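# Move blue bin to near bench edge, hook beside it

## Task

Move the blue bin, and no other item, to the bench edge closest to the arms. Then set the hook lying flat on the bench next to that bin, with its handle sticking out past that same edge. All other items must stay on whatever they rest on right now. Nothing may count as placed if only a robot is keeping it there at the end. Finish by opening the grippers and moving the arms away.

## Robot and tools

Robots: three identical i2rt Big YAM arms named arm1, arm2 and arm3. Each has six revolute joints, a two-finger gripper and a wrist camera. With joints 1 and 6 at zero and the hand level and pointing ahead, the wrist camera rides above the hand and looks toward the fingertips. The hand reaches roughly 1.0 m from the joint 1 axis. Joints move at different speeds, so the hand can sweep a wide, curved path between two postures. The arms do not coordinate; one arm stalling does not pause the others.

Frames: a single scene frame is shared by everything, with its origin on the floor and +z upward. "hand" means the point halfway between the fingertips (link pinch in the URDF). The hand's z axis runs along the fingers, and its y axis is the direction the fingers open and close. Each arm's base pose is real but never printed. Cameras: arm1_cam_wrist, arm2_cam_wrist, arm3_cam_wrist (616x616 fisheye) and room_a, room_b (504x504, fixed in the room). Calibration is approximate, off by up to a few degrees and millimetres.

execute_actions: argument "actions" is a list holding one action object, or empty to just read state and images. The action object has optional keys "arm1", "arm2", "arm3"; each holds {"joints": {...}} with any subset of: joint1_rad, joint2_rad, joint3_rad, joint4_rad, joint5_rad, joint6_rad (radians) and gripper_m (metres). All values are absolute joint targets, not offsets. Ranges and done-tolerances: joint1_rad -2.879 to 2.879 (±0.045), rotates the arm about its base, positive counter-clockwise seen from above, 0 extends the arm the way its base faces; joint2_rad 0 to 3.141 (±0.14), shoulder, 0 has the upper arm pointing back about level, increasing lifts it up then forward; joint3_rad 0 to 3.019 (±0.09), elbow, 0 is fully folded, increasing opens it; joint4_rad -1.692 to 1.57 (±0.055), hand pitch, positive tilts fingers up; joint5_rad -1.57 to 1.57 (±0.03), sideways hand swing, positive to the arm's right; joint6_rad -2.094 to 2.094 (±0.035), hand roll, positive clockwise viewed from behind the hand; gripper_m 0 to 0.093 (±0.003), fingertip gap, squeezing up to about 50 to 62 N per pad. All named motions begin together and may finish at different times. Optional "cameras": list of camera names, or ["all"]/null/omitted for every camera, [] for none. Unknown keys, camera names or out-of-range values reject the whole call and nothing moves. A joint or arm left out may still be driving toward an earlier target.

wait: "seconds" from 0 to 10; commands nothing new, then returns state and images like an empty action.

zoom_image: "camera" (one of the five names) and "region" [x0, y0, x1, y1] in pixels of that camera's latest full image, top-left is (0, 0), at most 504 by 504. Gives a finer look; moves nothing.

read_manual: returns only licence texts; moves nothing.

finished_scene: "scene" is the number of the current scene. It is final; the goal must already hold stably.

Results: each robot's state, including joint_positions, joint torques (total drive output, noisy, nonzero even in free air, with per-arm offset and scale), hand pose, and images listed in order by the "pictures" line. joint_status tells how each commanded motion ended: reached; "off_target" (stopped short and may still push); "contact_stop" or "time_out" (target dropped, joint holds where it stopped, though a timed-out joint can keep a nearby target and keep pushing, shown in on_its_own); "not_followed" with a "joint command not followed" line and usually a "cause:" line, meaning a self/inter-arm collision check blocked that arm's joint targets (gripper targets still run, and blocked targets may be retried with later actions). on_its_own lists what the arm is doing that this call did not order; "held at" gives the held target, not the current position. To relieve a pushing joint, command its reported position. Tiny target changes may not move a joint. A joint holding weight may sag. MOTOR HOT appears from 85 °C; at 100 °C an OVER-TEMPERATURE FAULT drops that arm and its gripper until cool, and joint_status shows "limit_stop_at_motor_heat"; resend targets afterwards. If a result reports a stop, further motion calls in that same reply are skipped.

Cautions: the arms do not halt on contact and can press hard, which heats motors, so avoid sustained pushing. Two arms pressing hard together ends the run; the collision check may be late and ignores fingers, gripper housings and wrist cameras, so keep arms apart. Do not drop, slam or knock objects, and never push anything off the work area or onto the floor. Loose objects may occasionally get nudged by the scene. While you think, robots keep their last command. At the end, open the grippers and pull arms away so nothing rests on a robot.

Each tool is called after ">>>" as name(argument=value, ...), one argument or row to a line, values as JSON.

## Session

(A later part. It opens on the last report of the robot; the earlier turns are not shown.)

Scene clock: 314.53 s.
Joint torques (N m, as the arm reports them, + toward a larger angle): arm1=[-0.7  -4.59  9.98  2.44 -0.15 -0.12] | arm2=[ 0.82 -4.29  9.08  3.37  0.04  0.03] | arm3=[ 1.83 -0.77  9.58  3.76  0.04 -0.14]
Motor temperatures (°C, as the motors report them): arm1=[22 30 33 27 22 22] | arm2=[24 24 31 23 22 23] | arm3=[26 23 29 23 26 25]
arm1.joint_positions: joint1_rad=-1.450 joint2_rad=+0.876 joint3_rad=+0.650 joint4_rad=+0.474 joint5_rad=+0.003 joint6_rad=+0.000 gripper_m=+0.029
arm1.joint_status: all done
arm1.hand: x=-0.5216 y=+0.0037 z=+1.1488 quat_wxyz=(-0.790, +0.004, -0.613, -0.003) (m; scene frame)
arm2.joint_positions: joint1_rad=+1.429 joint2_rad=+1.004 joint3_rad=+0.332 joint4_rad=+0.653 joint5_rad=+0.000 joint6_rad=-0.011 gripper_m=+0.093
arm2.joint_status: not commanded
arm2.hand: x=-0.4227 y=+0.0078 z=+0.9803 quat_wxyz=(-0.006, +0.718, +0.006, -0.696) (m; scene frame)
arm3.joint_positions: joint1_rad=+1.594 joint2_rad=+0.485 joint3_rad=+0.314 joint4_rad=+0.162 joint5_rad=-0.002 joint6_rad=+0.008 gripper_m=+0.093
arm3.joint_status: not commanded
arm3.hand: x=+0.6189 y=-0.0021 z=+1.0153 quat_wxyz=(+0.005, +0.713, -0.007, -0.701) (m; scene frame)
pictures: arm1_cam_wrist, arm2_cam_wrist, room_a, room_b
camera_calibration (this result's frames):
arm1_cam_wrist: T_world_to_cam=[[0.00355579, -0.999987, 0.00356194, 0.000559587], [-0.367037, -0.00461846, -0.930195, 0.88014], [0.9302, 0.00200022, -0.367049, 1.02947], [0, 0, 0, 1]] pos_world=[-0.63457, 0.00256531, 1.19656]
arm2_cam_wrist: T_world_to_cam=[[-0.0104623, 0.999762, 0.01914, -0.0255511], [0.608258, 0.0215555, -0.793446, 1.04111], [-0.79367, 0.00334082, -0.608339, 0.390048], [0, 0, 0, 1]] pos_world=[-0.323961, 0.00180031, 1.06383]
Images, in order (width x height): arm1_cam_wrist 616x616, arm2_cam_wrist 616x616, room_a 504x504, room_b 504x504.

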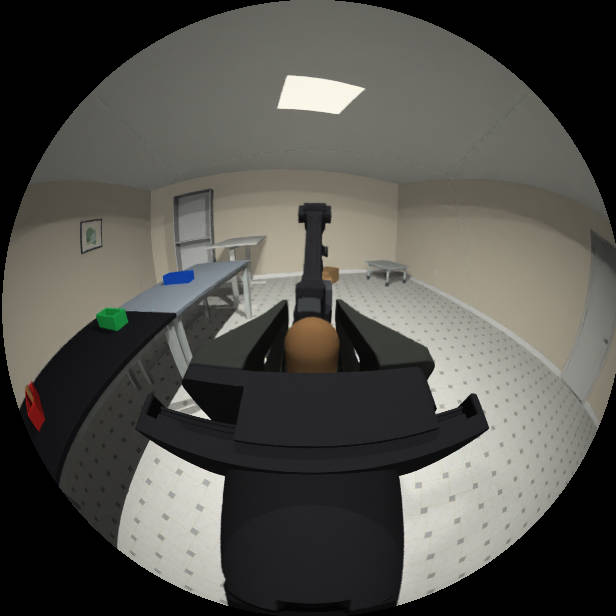

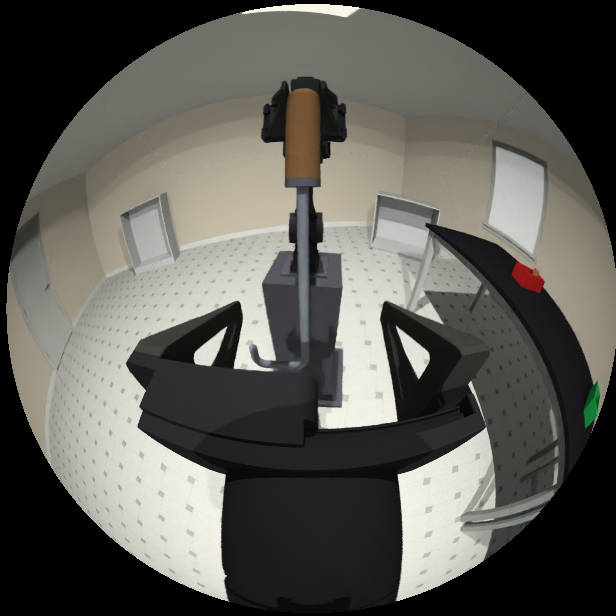

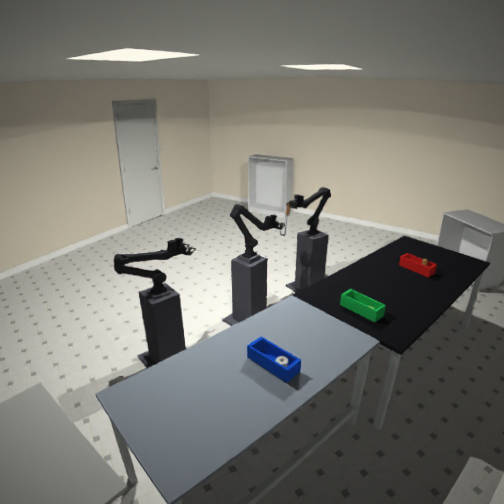

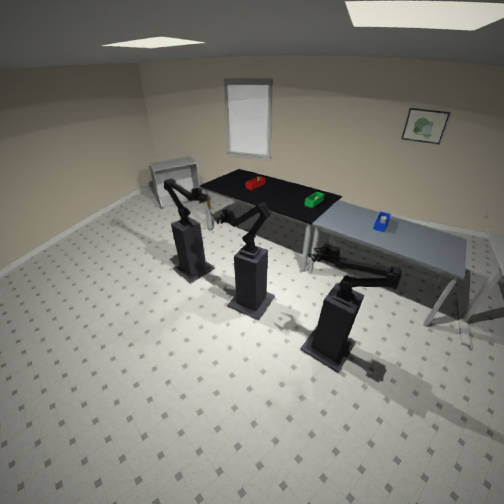

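>>> execute_actions(
  actions=[
    {"arm2": {"joints": {"joint2_rad": 1.265, "joint3_rad": 0.57, "joint4_rad": 0.75}}},
  ],
  cameras=["arm2_cam_wrist", "room_a"],
)

Scene clock: 335.57 s.
Joint torques (N m, as the arm reports them, + toward a larger angle): arm1=[-0.82 -4.65  9.81  2.51 -0.13 -0.12] | arm2=[ 0.19 -7.07 10.93  3.14  0.02 -0.01] | arm3=[ 1.75 -0.75  9.58  3.76  0.04 -0.14]
Motor temperatures (°C, as the motors report them): arm1=[22 28 33 27 22 22] | arm2=[24 24 31 23 22 23] | arm3=[26 23 29 23 26 25]
arm1.joint_positions: joint1_rad=-1.450 joint2_rad=+0.876 joint3_rad=+0.650 joint4_rad=+0.474 joint5_rad=+0.003 joint6_rad=+0.000 gripper_m=+0.029
arm1.joint_status: not commanded
arm1.hand: x=-0.5216 y=+0.0037 z=+1.1488 quat_wxyz=(-0.790, +0.004, -0.613, -0.003) (m; scene frame)
arm2.joint_positions: joint1_rad=+1.429 joint2_rad=+1.266 joint3_rad=+0.539 joint4_rad=+0.726 joint5_rad=+0.000 joint6_rad=-0.011 gripper_m=+0.093
arm2.joint_status: all done
arm2.hand: x=-0.5066 y=+0.0076 z=+0.9938 quat_wxyz=(-0.006, +0.712, +0.006, -0.702) (m; scene frame)
arm3.joint_positions: joint1_rad=+1.594 joint2_rad=+0.485 joint3_rad=+0.314 joint4_rad=+0.162 joint5_rad=-0.002 joint6_rad=+0.008 gripper_m=+0.093
arm3.joint_status: not commanded
arm3.hand: x=+0.6189 y=-0.0021 z=+1.0153 quat_wxyz=(+0.005, +0.713, -0.007, -0.701) (m; scene frame)
pictures: arm2_cam_wrist, room_a
camera_calibration (this result's frames):
arm2_cam_wrist: T_world_to_cam=[[-0.0101991, 0.999761, 0.0193179, -0.0265727], [0.593013, 0.0216024, -0.804903, 1.10651], [-0.805129, 0.00324648, -0.593091, 0.310608], [0, 0, 0, 1]] pos_world=[-0.406363, 0.00165485, 1.07536]
Images, in order (width x height): arm2_cam_wrist 616x616, room_a 504x504.

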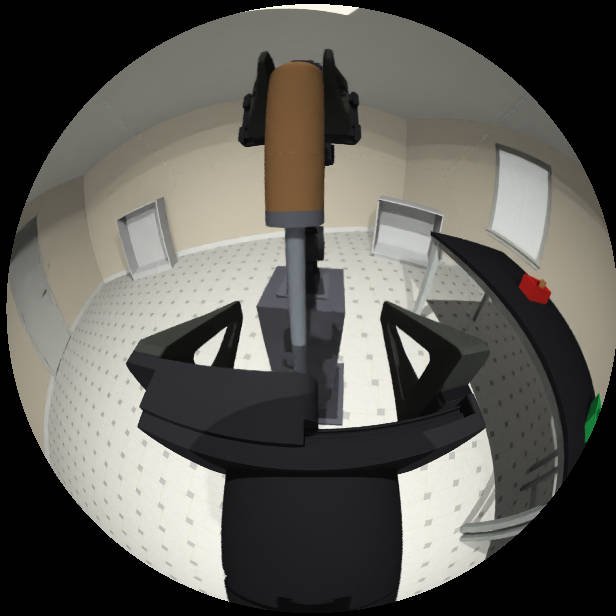

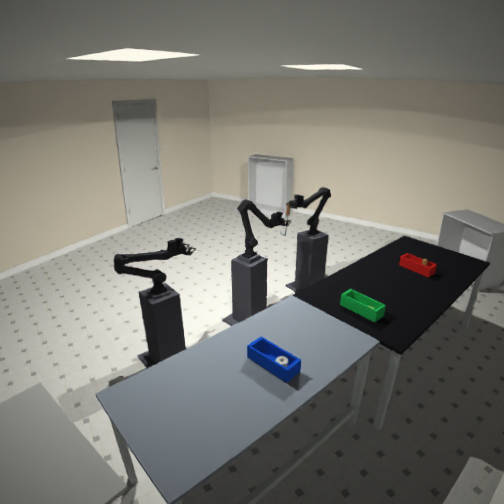

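>>> zoom_image(
  camera="room_a",
  region=[240, 180, 340, 250],
)

>>> zoom_image(
  camera="arm2_cam_wrist",
  region=[200, 40, 420, 400],
)

Region (240, 180, 340, 250) of room_a's 504x504 image, scaled by 5.040, with more detail than that image has; it fills the top 353 rows of this view, and the rest is white.

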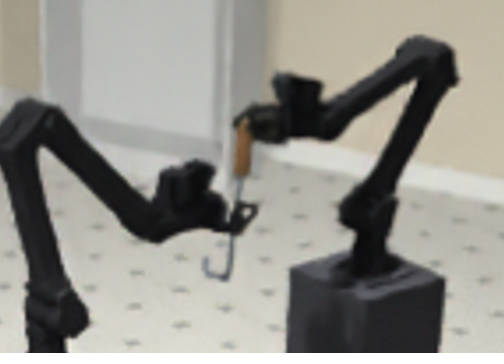

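Region (200, 40, 420, 400) of arm2_cam_wrist's 616x616 image, scaled by 1.400, with more detail than that image has.

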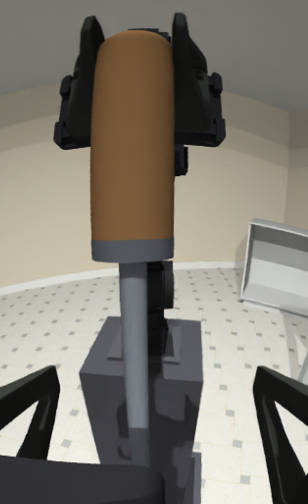

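>>> execute_actions(
  actions=[
    {"arm2": {"joints": {"joint2_rad": 1.322, "joint3_rad": 0.62, "joint4_rad": 0.755, "joint5_rad": -0.07}}},
  ],
  cameras=["arm2_cam_wrist", "room_a"],
)

Scene clock: 352.33 s.
Joint torques (N m, as the arm reports them, + toward a larger angle): arm1=[-0.67 -4.5  10.03  2.45 -0.18 -0.09] | arm2=[ 0.16 -8.19 11.47  3.06 -0.16 -0.02] | arm3=[ 1.66 -0.64  9.57  3.69  0.05 -0.13]
Motor temperatures (°C, as the motors report them): arm1=[22 28 33 27 22 22] | arm2=[24 24 32 23 22 23] | arm3=[26 23 29 23 26 25]
arm1.joint_positions: joint1_rad=-1.450 joint2_rad=+0.876 joint3_rad=+0.650 joint4_rad=+0.474 joint5_rad=+0.003 joint6_rad=+0.000 gripper_m=+0.029
arm1.joint_status: not commanded
arm1.hand: x=-0.5216 y=+0.0037 z=+1.1488 quat_wxyz=(-0.790, +0.004, -0.613, -0.003) (m; scene frame)
arm2.joint_positions: joint1_rad=+1.429 joint2_rad=+1.317 joint3_rad=+0.581 joint4_rad=+0.730 joint5_rad=-0.067 joint6_rad=-0.011 gripper_m=+0.093
arm2.joint_status: all done
arm2.hand: x=-0.5235 y=-0.0040 z=+0.9919 quat_wxyz=(+0.018, +0.713, +0.030, -0.700) (m; scene frame)
arm3.joint_positions: joint1_rad=+1.594 joint2_rad=+0.485 joint3_rad=+0.314 joint4_rad=+0.162 joint5_rad=-0.002 joint6_rad=+0.008 gripper_m=+0.093
arm3.joint_status: not commanded
arm3.hand: x=+0.6189 y=-0.0021 z=+1.0153 quat_wxyz=(+0.005, +0.713, -0.007, -0.701) (m; scene frame)
pictures: arm2_cam_wrist, room_a
camera_calibration (this result's frames):
arm2_cam_wrist: T_world_to_cam=[[-0.077694, 0.996814, 0.0180435, -0.0491868], [0.594509, 0.0608506, -0.801783, 1.11307], [-0.800327, -0.0515667, -0.597342, 0.302467], [0, 0, 0, 1]] pos_world=[-0.423478, -0.00310349, 1.074]
Images, in order (width x height): arm2_cam_wrist 616x616, room_a 504x504.

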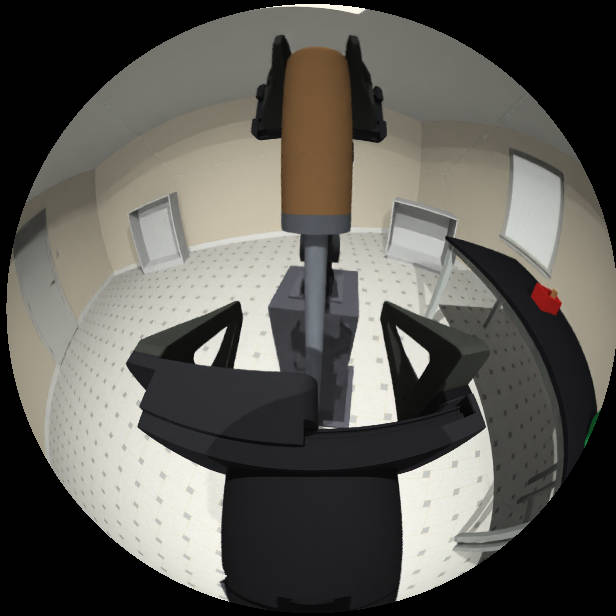

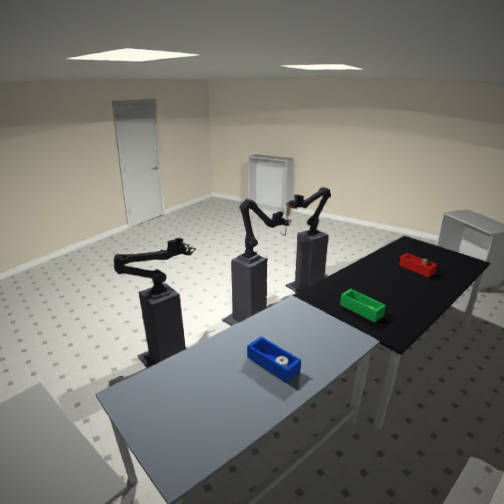

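The shaft is centred between arm2's fingers. Closing the gripper.

>>> execute_actions(
  actions=[
    {"arm2": {"joints": {"gripper_m": 0.0}}},
  ],
  cameras=["arm2_cam_wrist", "room_a"],
)

Scene clock: 354.90 s.
Joint torques (N m, as the arm reports them, + toward a larger angle): arm1=[-0.76 -4.67  9.97  2.53 -0.15 -0.09] | arm2=[-0.87 -7.84 11.71  3.03 -0.15 -0.01] | arm3=[ 1.98 -0.63  9.58  3.73  0.03 -0.14]
Motor temperatures (°C, as the motors report them): arm1=[22 28 33 27 22 22] | arm2=[24 24 32 23 22 23] | arm3=[26 23 29 23 26 25]
arm1.joint_positions: joint1_rad=-1.450 joint2_rad=+0.876 joint3_rad=+0.650 joint4_rad=+0.474 joint5_rad=+0.003 joint6_rad=-0.002 gripper_m=+0.029
arm1.joint_status: not commanded
arm1.hand: x=-0.5215 y=+0.0036 z=+1.1488 quat_wxyz=(-0.790, +0.005, -0.613, -0.002) (m; scene frame)
arm2.joint_positions: joint1_rad=+1.429 joint2_rad=+1.317 joint3_rad=+0.581 joint4_rad=+0.730 joint5_rad=-0.066 joint6_rad=-0.007 gripper_m=+0.010
arm2.joint_status: gripper_m off_target (ended at +0.010, target +0.000)
arm2.hand: x=-0.5235 y=-0.0037 z=+0.9919 quat_wxyz=(+0.019, +0.713, +0.028, -0.700) (m; scene frame)
arm3.joint_positions: joint1_rad=+1.594 joint2_rad=+0.485 joint3_rad=+0.314 joint4_rad=+0.162 joint5_rad=-0.002 joint6_rad=+0.008 gripper_m=+0.093
arm3.joint_status: not commanded
arm3.hand: x=+0.6189 y=-0.0021 z=+1.0153 quat_wxyz=(+0.005, +0.713, -0.007, -0.701) (m; scene frame)
pictures: arm2_cam_wrist, room_a
camera_calibration (this result's frames):
arm2_cam_wrist: T_world_to_cam=[[-0.0761075, 0.996998, 0.014258, -0.0448632], [0.594802, 0.0568725, -0.801858, 1.11328], [-0.800262, -0.0525467, -0.597344, 0.302499], [0, 0, 0, 1]] pos_world=[-0.423515, -0.00269098, 1.07403]
Images, in order (width x height): arm2_cam_wrist 616x616, room_a 504x504.

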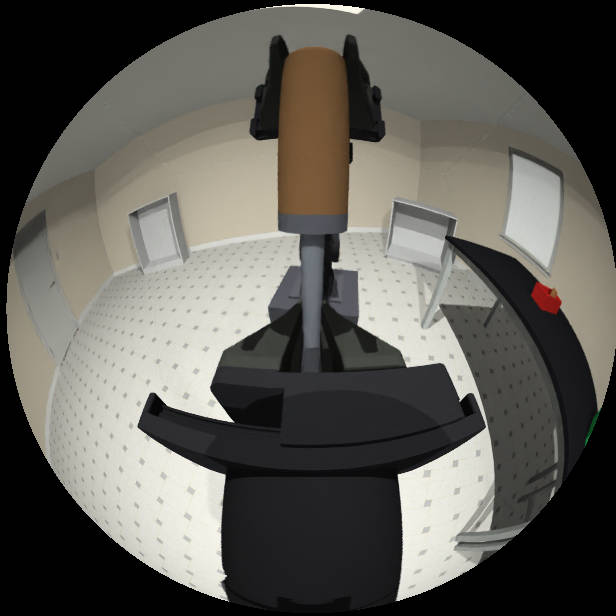

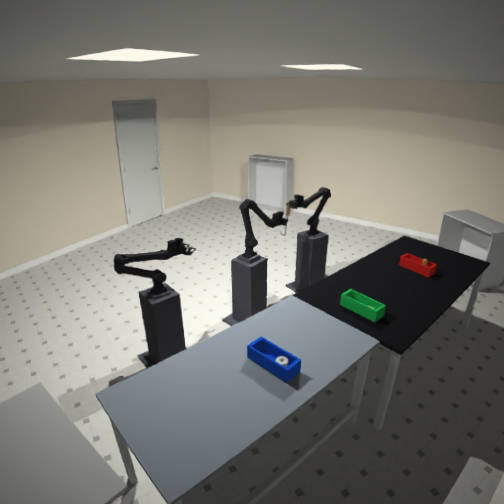

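>>> execute_actions(
  actions=[
    {"arm1": {"joints": {"gripper_m": 0.093}}, "arm3": {"joints": {"joint1_rad": 1.6, "joint2_rad": 1.45, "joint3_rad": 1.75, "joint4_rad": -1.69}}},
  ],
  cameras=["arm2_cam_wrist", "room_a"],
)

Scene clock: 375.93 s.
Joint torques (N m, as the arm reports them, + toward a larger angle): arm1=[-0.58 -3.48 10.07  2.51 -0.21 -0.07] | arm2=[ -0.18 -10.04  11.48   2.92  -0.12  -0.04] | arm3=[  1.75 -13.43  11.05   0.98   0.05  -0.14]
Motor temperatures (°C, as the motors report them): arm1=[22 28 33 27 22 22] | arm2=[24 24 32 23 22 23] | arm3=[26 23 30 23 26 25]
arm1.joint_positions: joint1_rad=-1.450 joint2_rad=+0.863 joint3_rad=+0.650 joint4_rad=+0.475 joint5_rad=+0.003 joint6_rad=-0.002 gripper_m=+0.093
arm1.joint_status: all done
arm1.hand: x=-0.5254 y=+0.0036 z=+1.1539 quat_wxyz=(-0.794, +0.005, -0.608, -0.002) (m; scene frame)
arm2.joint_positions: joint1_rad=+1.429 joint2_rad=+1.338 joint3_rad=+0.581 joint4_rad=+0.730 joint5_rad=-0.067 joint6_rad=-0.007 gripper_m=+0.010
arm2.joint_status: not commanded
arm2.hand: x=-0.5259 y=-0.0039 z=+0.9811 quat_wxyz=(+0.020, +0.720, +0.028, -0.693) (m; scene frame)
arm3.joint_positions: joint1_rad=+1.594 joint2_rad=+1.442 joint3_rad=+1.709 joint4_rad=-1.678 joint5_rad=-0.002 joint6_rad=+0.008 gripper_m=+0.093
arm3.joint_status: all done
arm3.hand: x=+0.5111 y=-0.0011 z=+1.0876 quat_wxyz=(+0.006, +0.997, -0.006, -0.076) (m; scene frame)
pictures: arm2_cam_wrist, room_a
camera_calibration (this result's frames):
arm2_cam_wrist: T_world_to_cam=[[-0.0777994, 0.99689, 0.0125912, -0.0439442], [0.61172, 0.057705, -0.788967, 1.10238], [-0.787239, -0.0536788, -0.614307, 0.317628], [0, 0, 0, 1]] pos_world=[-0.427717, -0.00275534, 1.06541]
Images, in order (width x height): arm2_cam_wrist 616x616, room_a 504x504.

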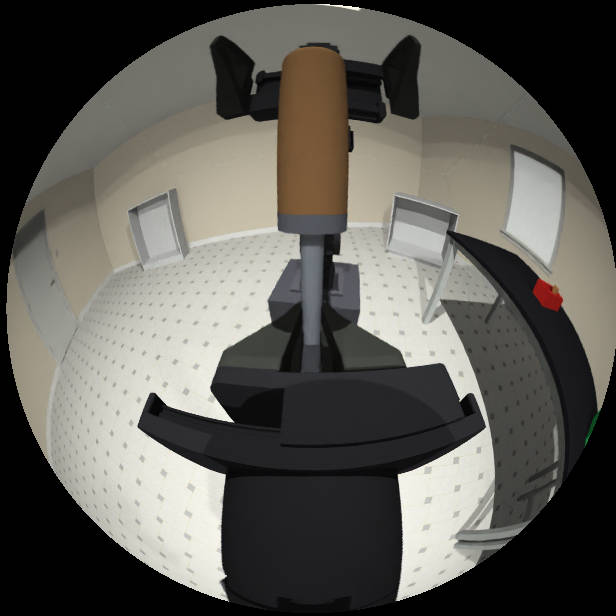

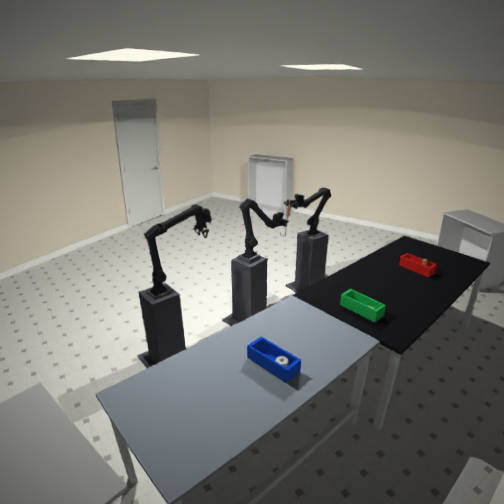

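>>> execute_actions(
  actions=[
    {"arm1": {"joints": {"joint2_rad": 0.45, "joint3_rad": 0.5, "joint4_rad": 0.3}}, "arm2": {"joints": {"joint2_rad": 1.94, "joint3_rad": 0.61, "joint4_rad": 1.40, "joint5_rad": 0.0}}},
  ],
  cameras=["arm2_cam_wrist", "room_a"],
)

Scene clock: 384.07 s.
Joint torques (N m, as the arm reports them, + toward a larger angle): arm1=[-0.49  1.39  9.29  1.19 -0.16 -0.09] | arm2=[  0.08 -13.29   5.43   4.1    0.14  -0.02] | arm3=[  1.69 -13.45  11.1    0.97   0.06  -0.14]
Motor temperatures (°C, as the motors report them): arm1=[22 28 34 27 22 22] | arm2=[24 24 32 23 22 23] | arm3=[26 23 30 23 26 25]
arm1.joint_positions: joint1_rad=-1.450 joint2_rad=+0.445 joint3_rad=+0.496 joint4_rad=+0.311 joint5_rad=+0.003 joint6_rad=-0.002 gripper_m=+0.093
arm1.joint_status: all done
arm1.hand: x=-0.6430 y=+0.0021 z=+1.1703 quat_wxyz=(-0.823, +0.005, -0.567, -0.003) (m; scene frame)
arm2.joint_positions: joint1_rad=+1.429 joint2_rad=+1.972 joint3_rad=+0.582 joint4_rad=+1.348 joint5_rad=-0.003 joint6_rad=-0.007 gripper_m=+0.010
arm2.joint_status: all done
arm2.hand: x=-0.5465 y=+0.0081 z=+0.8015 quat_wxyz=(-0.003, +0.726, +0.006, -0.687) (m; scene frame)
arm3.joint_positions: joint1_rad=+1.594 joint2_rad=+1.442 joint3_rad=+1.709 joint4_rad=-1.678 joint5_rad=-0.002 joint6_rad=+0.008 gripper_m=+0.093
arm3.joint_status: not commanded
arm3.hand: x=+0.5111 y=-0.0011 z=+1.0876 quat_wxyz=(+0.006, +0.997, -0.006, -0.076) (m; scene frame)
pictures: arm2_cam_wrist, room_a
camera_calibration (this result's frames):
arm2_cam_wrist: T_world_to_cam=[[-0.0139916, 0.999791, 0.0149229, -0.0222292], [0.626214, 0.0203967, -0.779384, 0.973079], [-0.779526, -0.00155995, -0.626368, 0.205222], [0, 0, 0, 1]] pos_world=[-0.449691, 0.00269709, 0.887278]
Images, in order (width x height): arm2_cam_wrist 616x616, room_a 504x504.

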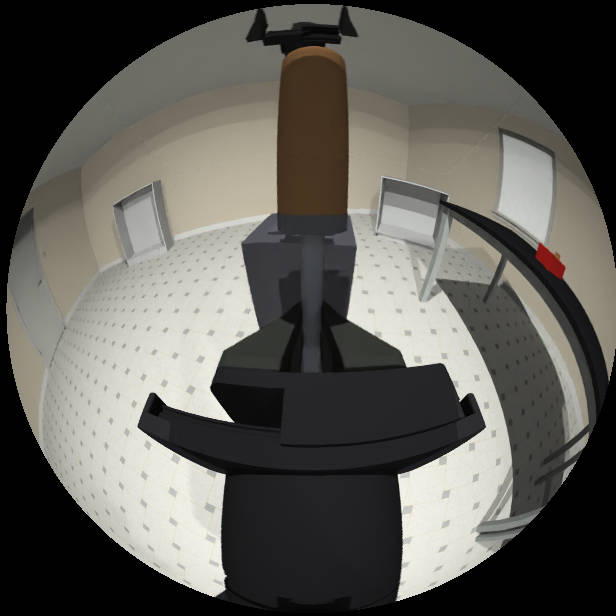

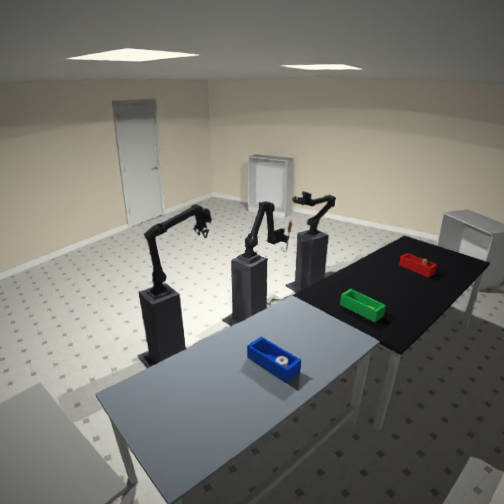

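>>> execute_actions(
  actions=[
    {"arm1": {"joints": {"joint1_rad": 0.0}}, "arm2": {"joints": {"joint1_rad": -1.72, "joint4_rad": 1.43}}},
  ],
  cameras=["arm2_cam_wrist", "arm3_cam_wrist", "room_a", "room_b"],
)

Scene clock: 391.40 s.
Joint torques (N m, as the arm reports them, + toward a larger angle): arm1=[ 0.45  1.35  9.28  1.25 -0.08 -0.08] | arm2=[ -0.41 -14.07   3.95   3.95  -0.04   0.07] | arm3=[  1.77 -13.59  11.16   0.95   0.04  -0.14]
Motor temperatures (°C, as the motors report them): arm1=[22 28 33 27 22 22] | arm2=[24 24 31 23 22 23] | arm3=[26 23 30 23 26 25]
arm1.joint_positions: joint1_rad=-0.009 joint2_rad=+0.445 joint3_rad=+0.496 joint4_rad=+0.311 joint5_rad=+0.000 joint6_rad=-0.002 gripper_m=+0.093
arm1.joint_status: all done
arm1.hand: x=-0.9258 y=+0.3175 z=+1.1685 quat_wxyz=(-0.615, +0.380, -0.425, -0.545) (m; scene frame)
arm2.joint_positions: joint1_rad=-1.723 joint2_rad=+1.972 joint3_rad=+0.600 joint4_rad=+1.377 joint5_rad=+0.002 joint6_rad=-0.007 gripper_m=+0.010
arm2.joint_status: all done
arm2.hand: x=+0.5538 y=+0.0027 z=+0.8286 quat_wxyz=(-0.714, -0.003, -0.701, +0.005) (m; scene frame)
arm3.joint_positions: joint1_rad=+1.594 joint2_rad=+1.442 joint3_rad=+1.709 joint4_rad=-1.678 joint5_rad=-0.002 joint6_rad=+0.008 gripper_m=+0.093
arm3.joint_status: not commanded
arm3.hand: x=+0.5111 y=-0.0011 z=+1.0876 quat_wxyz=(+0.006, +0.997, -0.006, -0.076) (m; scene frame)
pictures: arm2_cam_wrist, arm3_cam_wrist, room_a, room_b
camera_calibration (this result's frames):
arm2_cam_wrist: T_world_to_cam=[[-0.00185562, -0.999987, 0.00476992, 0.00518525], [-0.567421, -0.00287478, -0.823423, 1.00287], [0.823426, -0.00423452, -0.567408, 0.143241], [0, 0, 0, 1]] pos_world=[0.451111, 0.00867478, 0.907039]
arm3_cam_wrist: T_world_to_cam=[[-0.0115416, 0.99972, -0.0206398, 0.0277786], [0.893333, 0.0195826, 0.448968, -0.940931], [0.449247, -0.0132564, -0.893309, 0.866744], [0, 0, 0, 1]] pos_world=[0.451504, 0.00214491, 1.19729]
Images, in order (width x height): arm2_cam_wrist 616x616, arm3_cam_wrist 616x616, room_a 504x504, room_b 504x504.

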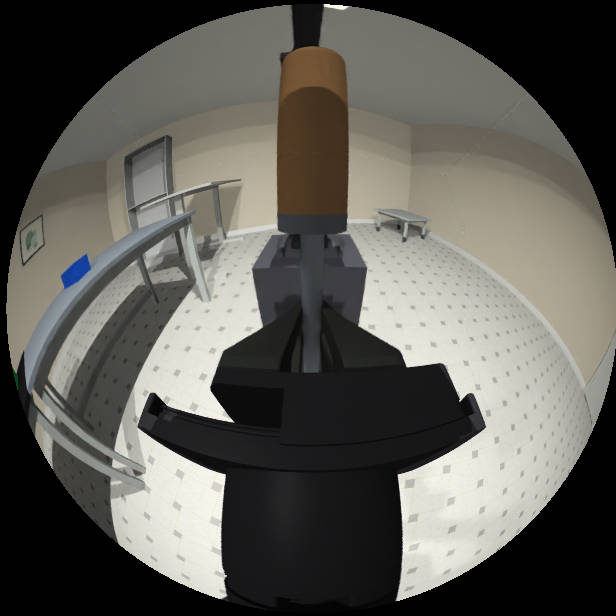

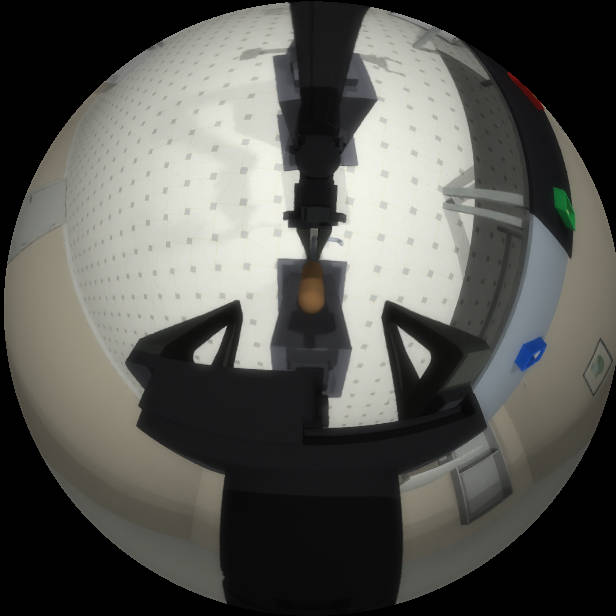

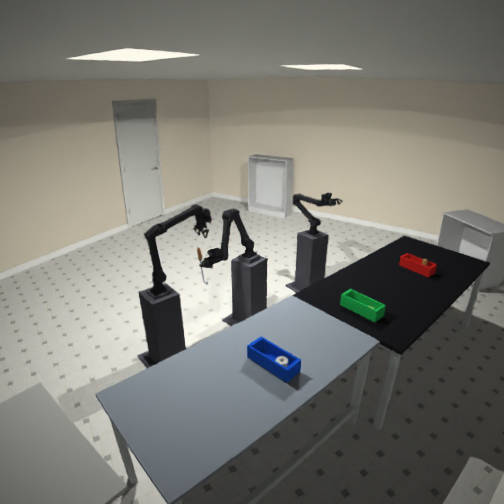

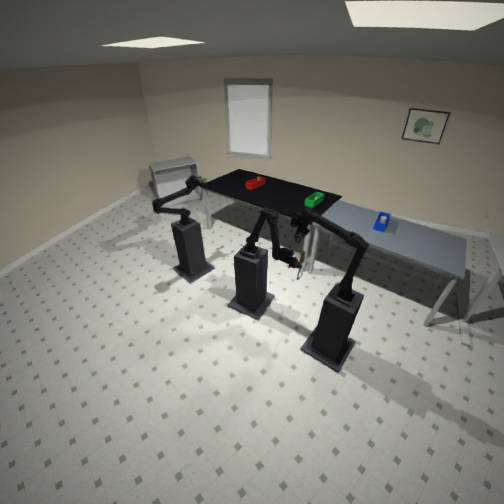

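>>> zoom_image(
  camera="arm3_cam_wrist",
  region=[230, 190, 400, 330],
)

>>> zoom_image(
  camera="room_a",
  region=[140, 190, 270, 300],
)

>>> zoom_image(
  camera="room_b",
  region=[240, 200, 380, 300],
)

Region (230, 190, 400, 330) of arm3_cam_wrist's 616x616 image, scaled by 2.965, with more detail than that image has; it fills the top 415 rows of this view, and the rest is white.

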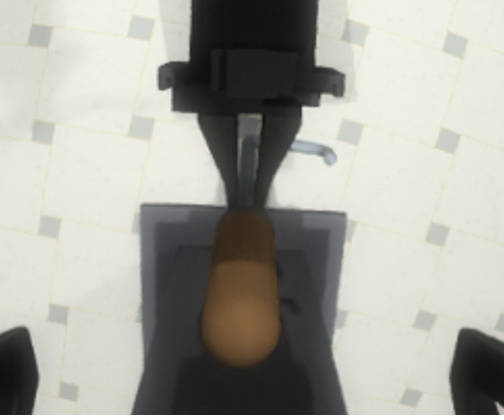

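Region (140, 190, 270, 300) of room_a's 504x504 image, scaled by 3.877, with more detail than that image has; it fills the top 426 rows of this view, and the rest is white.

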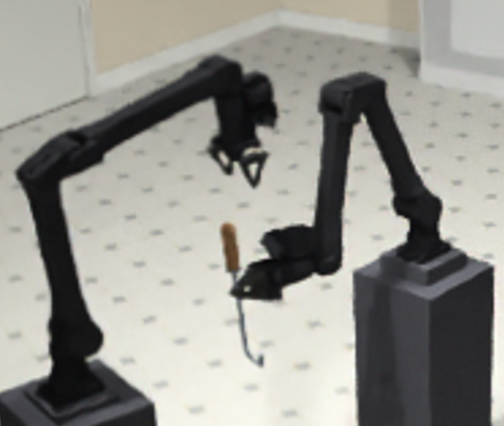

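Region (240, 200, 380, 300) of room_b's 504x504 image, scaled by 3.600, with more detail than that image has; it fills the top 360 rows of this view, and the rest is white.

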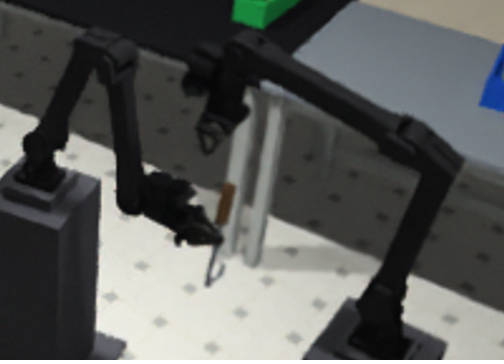

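>>> execute_actions(
  actions=[
    {"arm3": {"joints": {"joint2_rad": 1.345, "joint3_rad": 1.295, "joint4_rad": -1.355}}},
  ],
  cameras=["arm2_cam_wrist", "arm3_cam_wrist", "room_a"],
)

Scene clock: 415.03 s.
Joint torques (N m, as the arm reports them, + toward a larger angle): arm1=[ 0.14  1.85  9.44  1.25 -0.08 -0.11] | arm2=[  0.98 -13.73   4.24   4.15  -0.09   0.02] | arm3=[  1.59 -12.91   9.     1.93   0.04  -0.13]
Motor temperatures (°C, as the motors report them): arm1=[22 28 33 27 22 22] | arm2=[24 25 30 24 22 23] | arm3=[26 24 31 23 26 25]
arm1.joint_positions: joint1_rad=-0.009 joint2_rad=+0.445 joint3_rad=+0.496 joint4_rad=+0.311 joint5_rad=+0.000 joint6_rad=-0.002 gripper_m=+0.093
arm1.joint_status: not commanded
arm1.hand: x=-0.9258 y=+0.3175 z=+1.1685 quat_wxyz=(-0.615, +0.380, -0.425, -0.545) (m; scene frame)
arm2.joint_positions: joint1_rad=-1.723 joint2_rad=+1.972 joint3_rad=+0.600 joint4_rad=+1.377 joint5_rad=+0.002 joint6_rad=-0.007 gripper_m=+0.010
arm2.joint_status: not commanded
arm2.hand: x=+0.5538 y=+0.0027 z=+0.8286 quat_wxyz=(-0.714, -0.003, -0.701, +0.005) (m; scene frame)
arm3.joint_positions: joint1_rad=+1.594 joint2_rad=+1.348 joint3_rad=+1.288 joint4_rad=-1.369 joint5_rad=-0.002 joint6_rad=+0.008 gripper_m=+0.093
arm3.joint_status: all done
arm3.hand: x=+0.5396 y=-0.0022 z=+0.9638 quat_wxyz=(+0.006, +0.998, -0.006, -0.067) (m; scene frame)
pictures: arm2_cam_wrist, arm3_cam_wrist, room_a
camera_calibration (this result's frames):
arm2_cam_wrist: T_world_to_cam=[[-0.00185562, -0.999987, 0.00476992, 0.00518525], [-0.567421, -0.00287478, -0.823423, 1.00287], [0.823426, -0.00423452, -0.567408, 0.143241], [0, 0, 0, 1]] pos_world=[0.451111, 0.00867478, 0.907039]
arm3_cam_wrist: T_world_to_cam=[[-0.0113331, 0.999717, -0.0208983, 0.026834], [0.885669, 0.0197376, 0.463897, -0.920969], [0.464178, -0.0132516, -0.885643, 0.727877], [0, 0, 0, 1]] pos_world=[0.478114, 0.000996905, 1.07243]
Images, in order (width x height): arm2_cam_wrist 616x616, arm3_cam_wrist 616x616, room_a 504x504.

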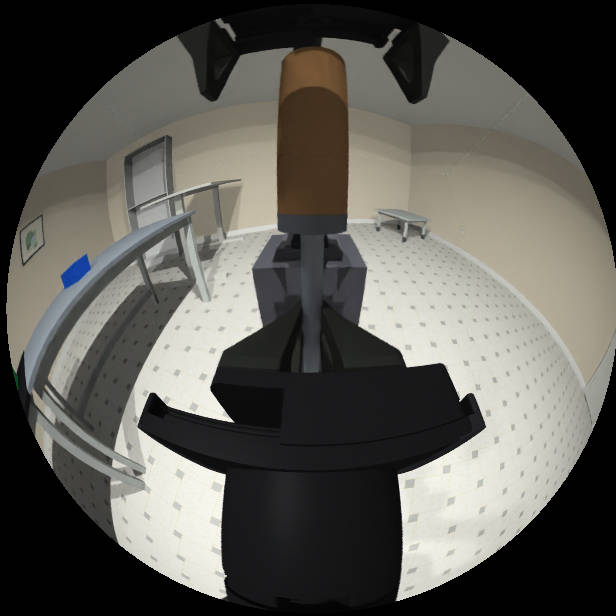

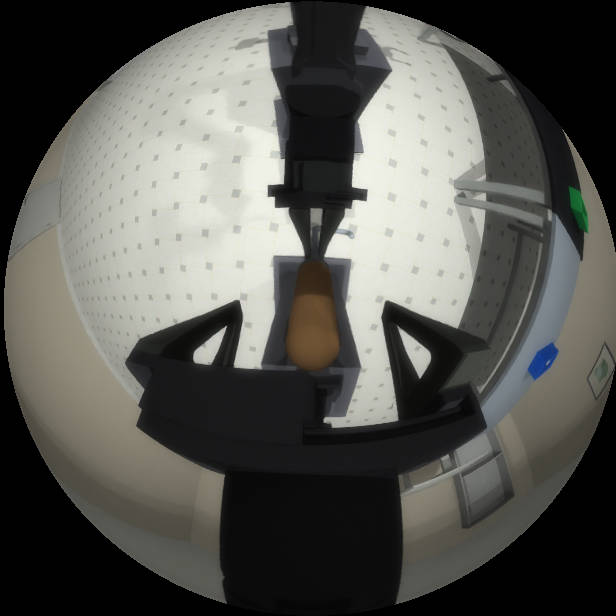

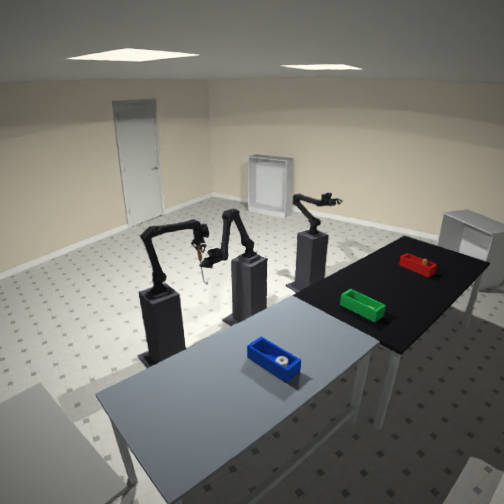

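>>> execute_actions(
  actions=[
    {"arm3": {"joints": {"joint3_rad": 1.258, "joint4_rad": -1.342}}},
  ],
  cameras=["arm2_cam_wrist", "arm3_cam_wrist"],
)

Scene clock: 427.30 s.
Joint torques (N m, as the arm reports them, + toward a larger angle): arm1=[ 0.65  1.56  9.35  1.21 -0.08 -0.06] | arm2=[  0.8  -14.54   4.14   4.42  -0.04  -0.01] | arm3=[  1.83 -12.55   8.24   1.92   0.05  -0.14]
Motor temperatures (°C, as the motors report them): arm1=[22 27 34 27 22 22] | arm2=[24 25 29 24 22 23] | arm3=[26 24 30 23 26 25]
arm1.joint_positions: joint1_rad=-0.009 joint2_rad=+0.445 joint3_rad=+0.496 joint4_rad=+0.311 joint5_rad=+0.000 joint6_rad=-0.002 gripper_m=+0.093
arm1.joint_status: not commanded
arm1.hand: x=-0.9258 y=+0.3175 z=+1.1685 quat_wxyz=(-0.615, +0.380, -0.425, -0.545) (m; scene frame)
arm2.joint_positions: joint1_rad=-1.723 joint2_rad=+1.972 joint3_rad=+0.600 joint4_rad=+1.377 joint5_rad=+0.002 joint6_rad=-0.007 gripper_m=+0.010
arm2.joint_status: not commanded
arm2.hand: x=+0.5538 y=+0.0027 z=+0.8286 quat_wxyz=(-0.714, -0.003, -0.701, +0.005) (m; scene frame)
arm3.joint_positions: joint1_rad=+1.594 joint2_rad=+1.348 joint3_rad=+1.263 joint4_rad=-1.355 joint5_rad=-0.002 joint6_rad=+0.008 gripper_m=+0.093
arm3.joint_status: all done
arm3.hand: x=+0.5433 y=-0.0023 z=+0.9538 quat_wxyz=(+0.006, +0.998, -0.006, -0.062) (m; scene frame)
pictures: arm2_cam_wrist, arm3_cam_wrist
camera_calibration (this result's frames):
arm2_cam_wrist: T_world_to_cam=[[-0.00185562, -0.999987, 0.00476992, 0.00518525], [-0.567421, -0.00287478, -0.823423, 1.00287], [0.823426, -0.00423452, -0.567408, 0.143241], [0, 0, 0, 1]] pos_world=[0.451111, 0.00867478, 0.907039]
arm3_cam_wrist: T_world_to_cam=[[-0.0111885, 0.999715, -0.0210726, 0.0268534], [0.880301, 0.0198433, 0.474001, -0.926354], [0.474284, -0.0132469, -0.880272, 0.706729], [0, 0, 0, 1]] pos_world=[0.480581, 0.000898102, 1.06177]
Images, in order (width x height): arm2_cam_wrist 616x616, arm3_cam_wrist 616x616.

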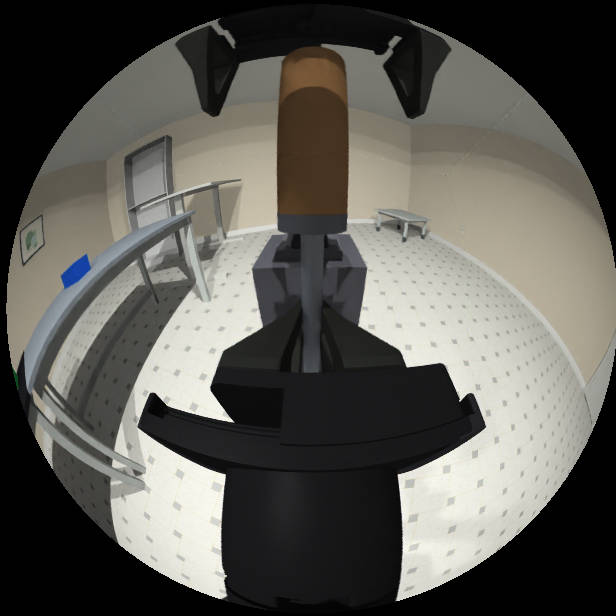

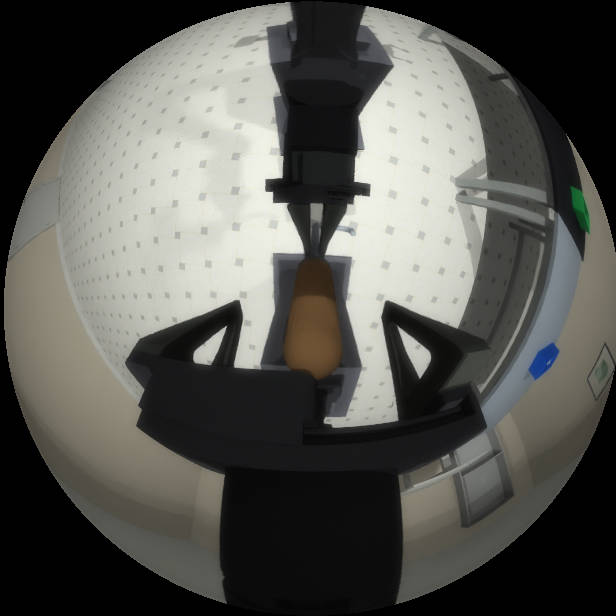

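>>> execute_actions(
  actions=[],
)

Scene clock: 449.93 s.
Joint torques (N m, as the arm reports them, + toward a larger angle): arm1=[-0.03  1.71  9.39  1.11 -0.06 -0.11] | arm2=[  0.06 -14.5    4.39   3.98  -0.07  -0.04] | arm3=[  1.59 -12.82   8.26   1.94   0.05  -0.13]
Motor temperatures (°C, as the motors report them): arm1=[22 27 34 27 22 22] | arm2=[24 25 29 24 22 23] | arm3=[26 24 29 23 26 25]
arm1.joint_positions: joint1_rad=-0.009 joint2_rad=+0.445 joint3_rad=+0.496 joint4_rad=+0.311 joint5_rad=+0.000 joint6_rad=-0.002 gripper_m=+0.093
arm1.joint_status: not commanded
arm1.hand: x=-0.9258 y=+0.3175 z=+1.1685 quat_wxyz=(-0.615, +0.380, -0.425, -0.545) (m; scene frame)
arm2.joint_positions: joint1_rad=-1.723 joint2_rad=+1.972 joint3_rad=+0.600 joint4_rad=+1.377 joint5_rad=+0.002 joint6_rad=-0.007 gripper_m=+0.010
arm2.joint_status: not commanded
arm2.hand: x=+0.5538 y=+0.0027 z=+0.8286 quat_wxyz=(-0.714, -0.003, -0.701, +0.005) (m; scene frame)
arm3.joint_positions: joint1_rad=+1.594 joint2_rad=+1.348 joint3_rad=+1.263 joint4_rad=-1.355 joint5_rad=-0.002 joint6_rad=+0.008 gripper_m=+0.093
arm3.joint_status: all done
arm3.hand: x=+0.5433 y=-0.0023 z=+0.9538 quat_wxyz=(+0.006, +0.998, -0.006, -0.062) (m; scene frame)
pictures: arm1_cam_wrist, arm2_cam_wrist, arm3_cam_wrist, room_a, room_b
camera_calibration (this result's frames):
arm1_cam_wrist: T_world_to_cam=[[0.992146, -0.125026, 0.00377914, 0.952951], [-0.0294659, -0.262975, -0.964352, 1.18599], [0.121563, 0.956667, -0.264594, 0.240687], [0, 0, 0, 1]] pos_world=[-0.939779, 0.200773, 1.2038]
arm2_cam_wrist: T_world_to_cam=[[-0.00185562, -0.999987, 0.00476992, 0.00518525], [-0.567421, -0.00287478, -0.823423, 1.00287], [0.823426, -0.00423452, -0.567408, 0.143241], [0, 0, 0, 1]] pos_world=[0.451111, 0.00867478, 0.907039]
arm3_cam_wrist: T_world_to_cam=[[-0.0111885, 0.999715, -0.0210726, 0.0268534], [0.880301, 0.0198433, 0.474001, -0.926354], [0.474284, -0.0132469, -0.880272, 0.706729], [0, 0, 0, 1]] pos_world=[0.480581, 0.000898102, 1.06177]
Images, in order (width x height): arm1_cam_wrist 616x616, arm2_cam_wrist 616x616, arm3_cam_wrist 616x616, room_a 504x504, room_b 504x504.

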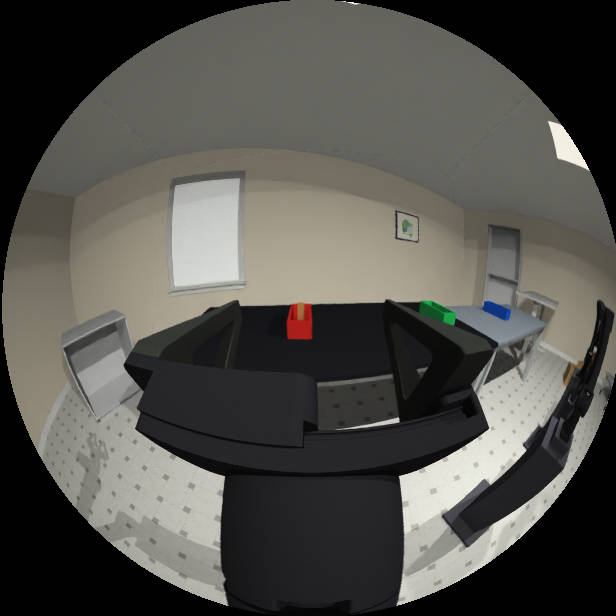

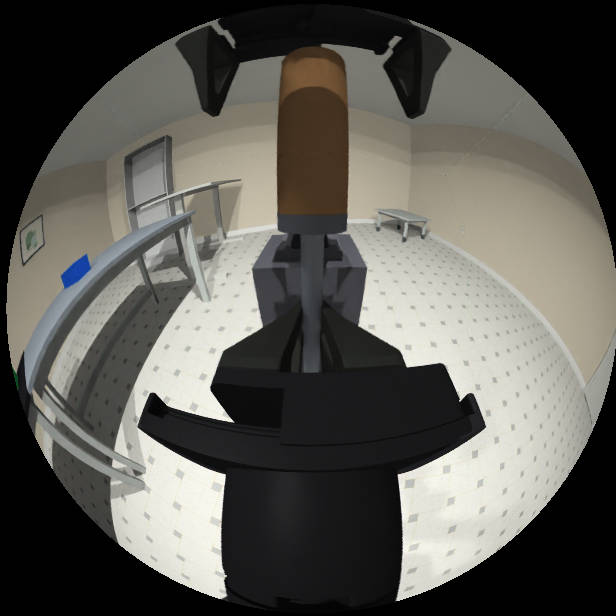

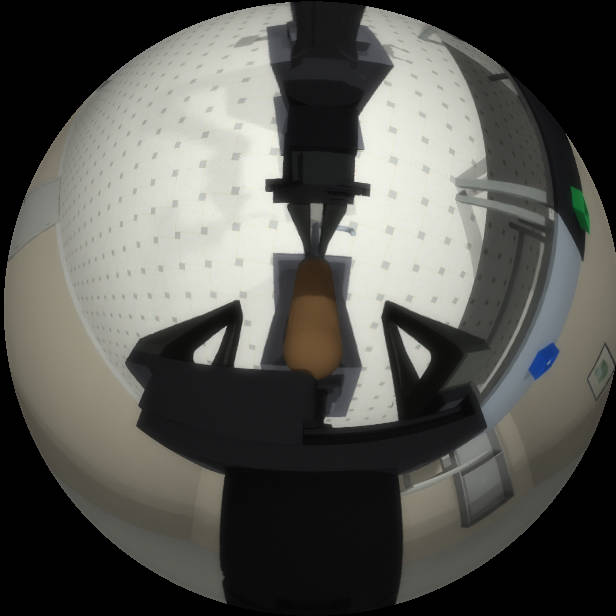

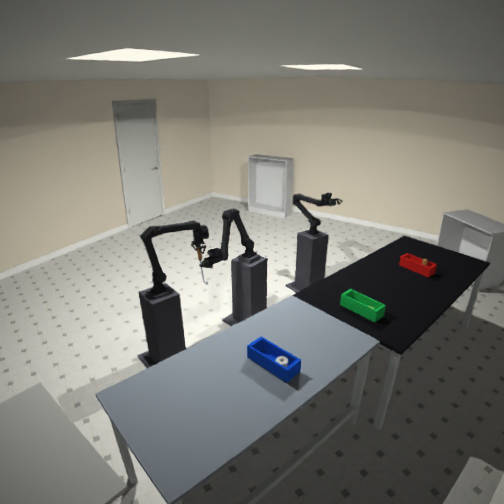

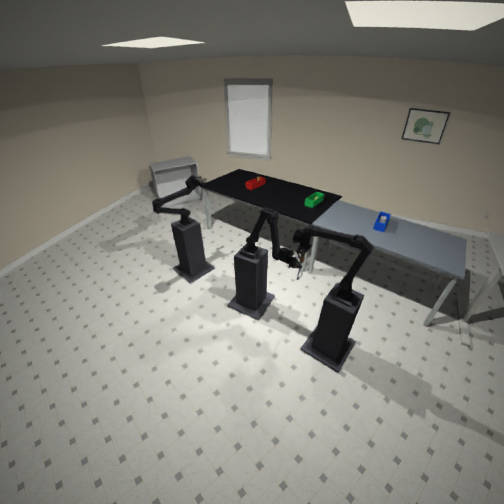

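>>> execute_actions(
  actions=[
    {"arm3": {"joints": {"gripper_m": 0.0}}},
  ],
  cameras=["arm2_cam_wrist", "arm3_cam_wrist"],
)

Scene clock: 452.60 s.
Joint torques (N m, as the arm reports them, + toward a larger angle): arm1=[ 0.3   1.76  9.35  1.19 -0.04 -0.07] | arm2=[ -0.23 -14.86   4.19   4.22  -0.08  -0.05] | arm3=[  1.67 -12.67   8.23   1.87  -0.06  -0.12]
Motor temperatures (°C, as the motors report them): arm1=[22 27 34 27 22 22] | arm2=[24 25 29 24 22 23] | arm3=[26 24 29 23 26 25]
arm1.joint_positions: joint1_rad=-0.009 joint2_rad=+0.445 joint3_rad=+0.496 joint4_rad=+0.311 joint5_rad=+0.000 joint6_rad=-0.002 gripper_m=+0.093
arm1.joint_status: not commanded
arm1.hand: x=-0.9258 y=+0.3175 z=+1.1685 quat_wxyz=(-0.615, +0.380, -0.425, -0.545) (m; scene frame)
arm2.joint_positions: joint1_rad=-1.723 joint2_rad=+1.972 joint3_rad=+0.600 joint4_rad=+1.378 joint5_rad=+0.003 joint6_rad=-0.007 gripper_m=+0.010
arm2.joint_status: not commanded
arm2.hand: x=+0.5538 y=+0.0025 z=+0.8288 quat_wxyz=(-0.714, -0.004, -0.700, +0.005) (m; scene frame)
arm3.joint_positions: joint1_rad=+1.594 joint2_rad=+1.348 joint3_rad=+1.263 joint4_rad=-1.354 joint5_rad=+0.001 joint6_rad=+0.008 gripper_m=+0.030
arm3.joint_status: gripper_m off_target (ended at +0.030, target +0.000)
arm3.hand: x=+0.5432 y=-0.0018 z=+0.9538 quat_wxyz=(+0.004, +0.998, -0.006, -0.062) (m; scene frame)
pictures: arm2_cam_wrist, arm3_cam_wrist
camera_calibration (this result's frames):
arm2_cam_wrist: T_world_to_cam=[[-0.00262274, -0.999987, 0.00438186, 0.00579775], [-0.56648, -0.00212527, -0.824073, 1.00311], [0.824071, -0.00464356, -0.566467, 0.142269], [0, 0, 0, 1]] pos_world=[0.45102, 0.0085902, 0.907205]
arm3_cam_wrist: T_world_to_cam=[[-0.0111951, 0.999775, -0.0179922, 0.0233932], [0.880476, 0.0183847, 0.473734, -0.926131], [0.473958, -0.0105382, -0.880484, 0.707169], [0, 0, 0, 1]] pos_world=[0.48053, 0.00109094, 1.06181]
Images, in order (width x height): arm2_cam_wrist 616x616, arm3_cam_wrist 616x616.

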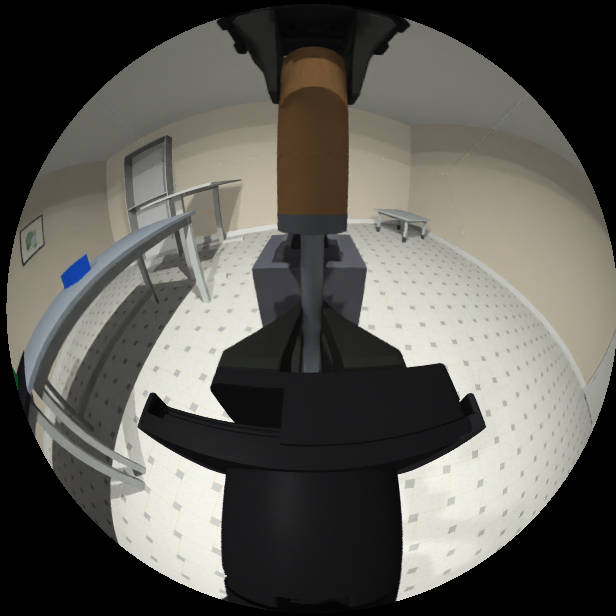

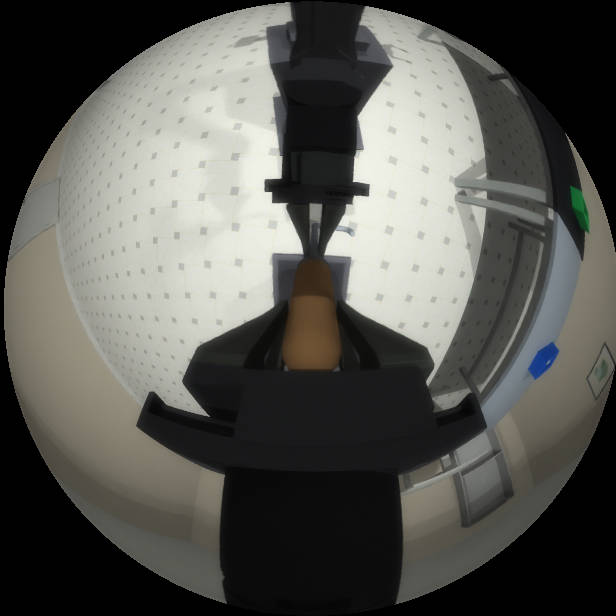

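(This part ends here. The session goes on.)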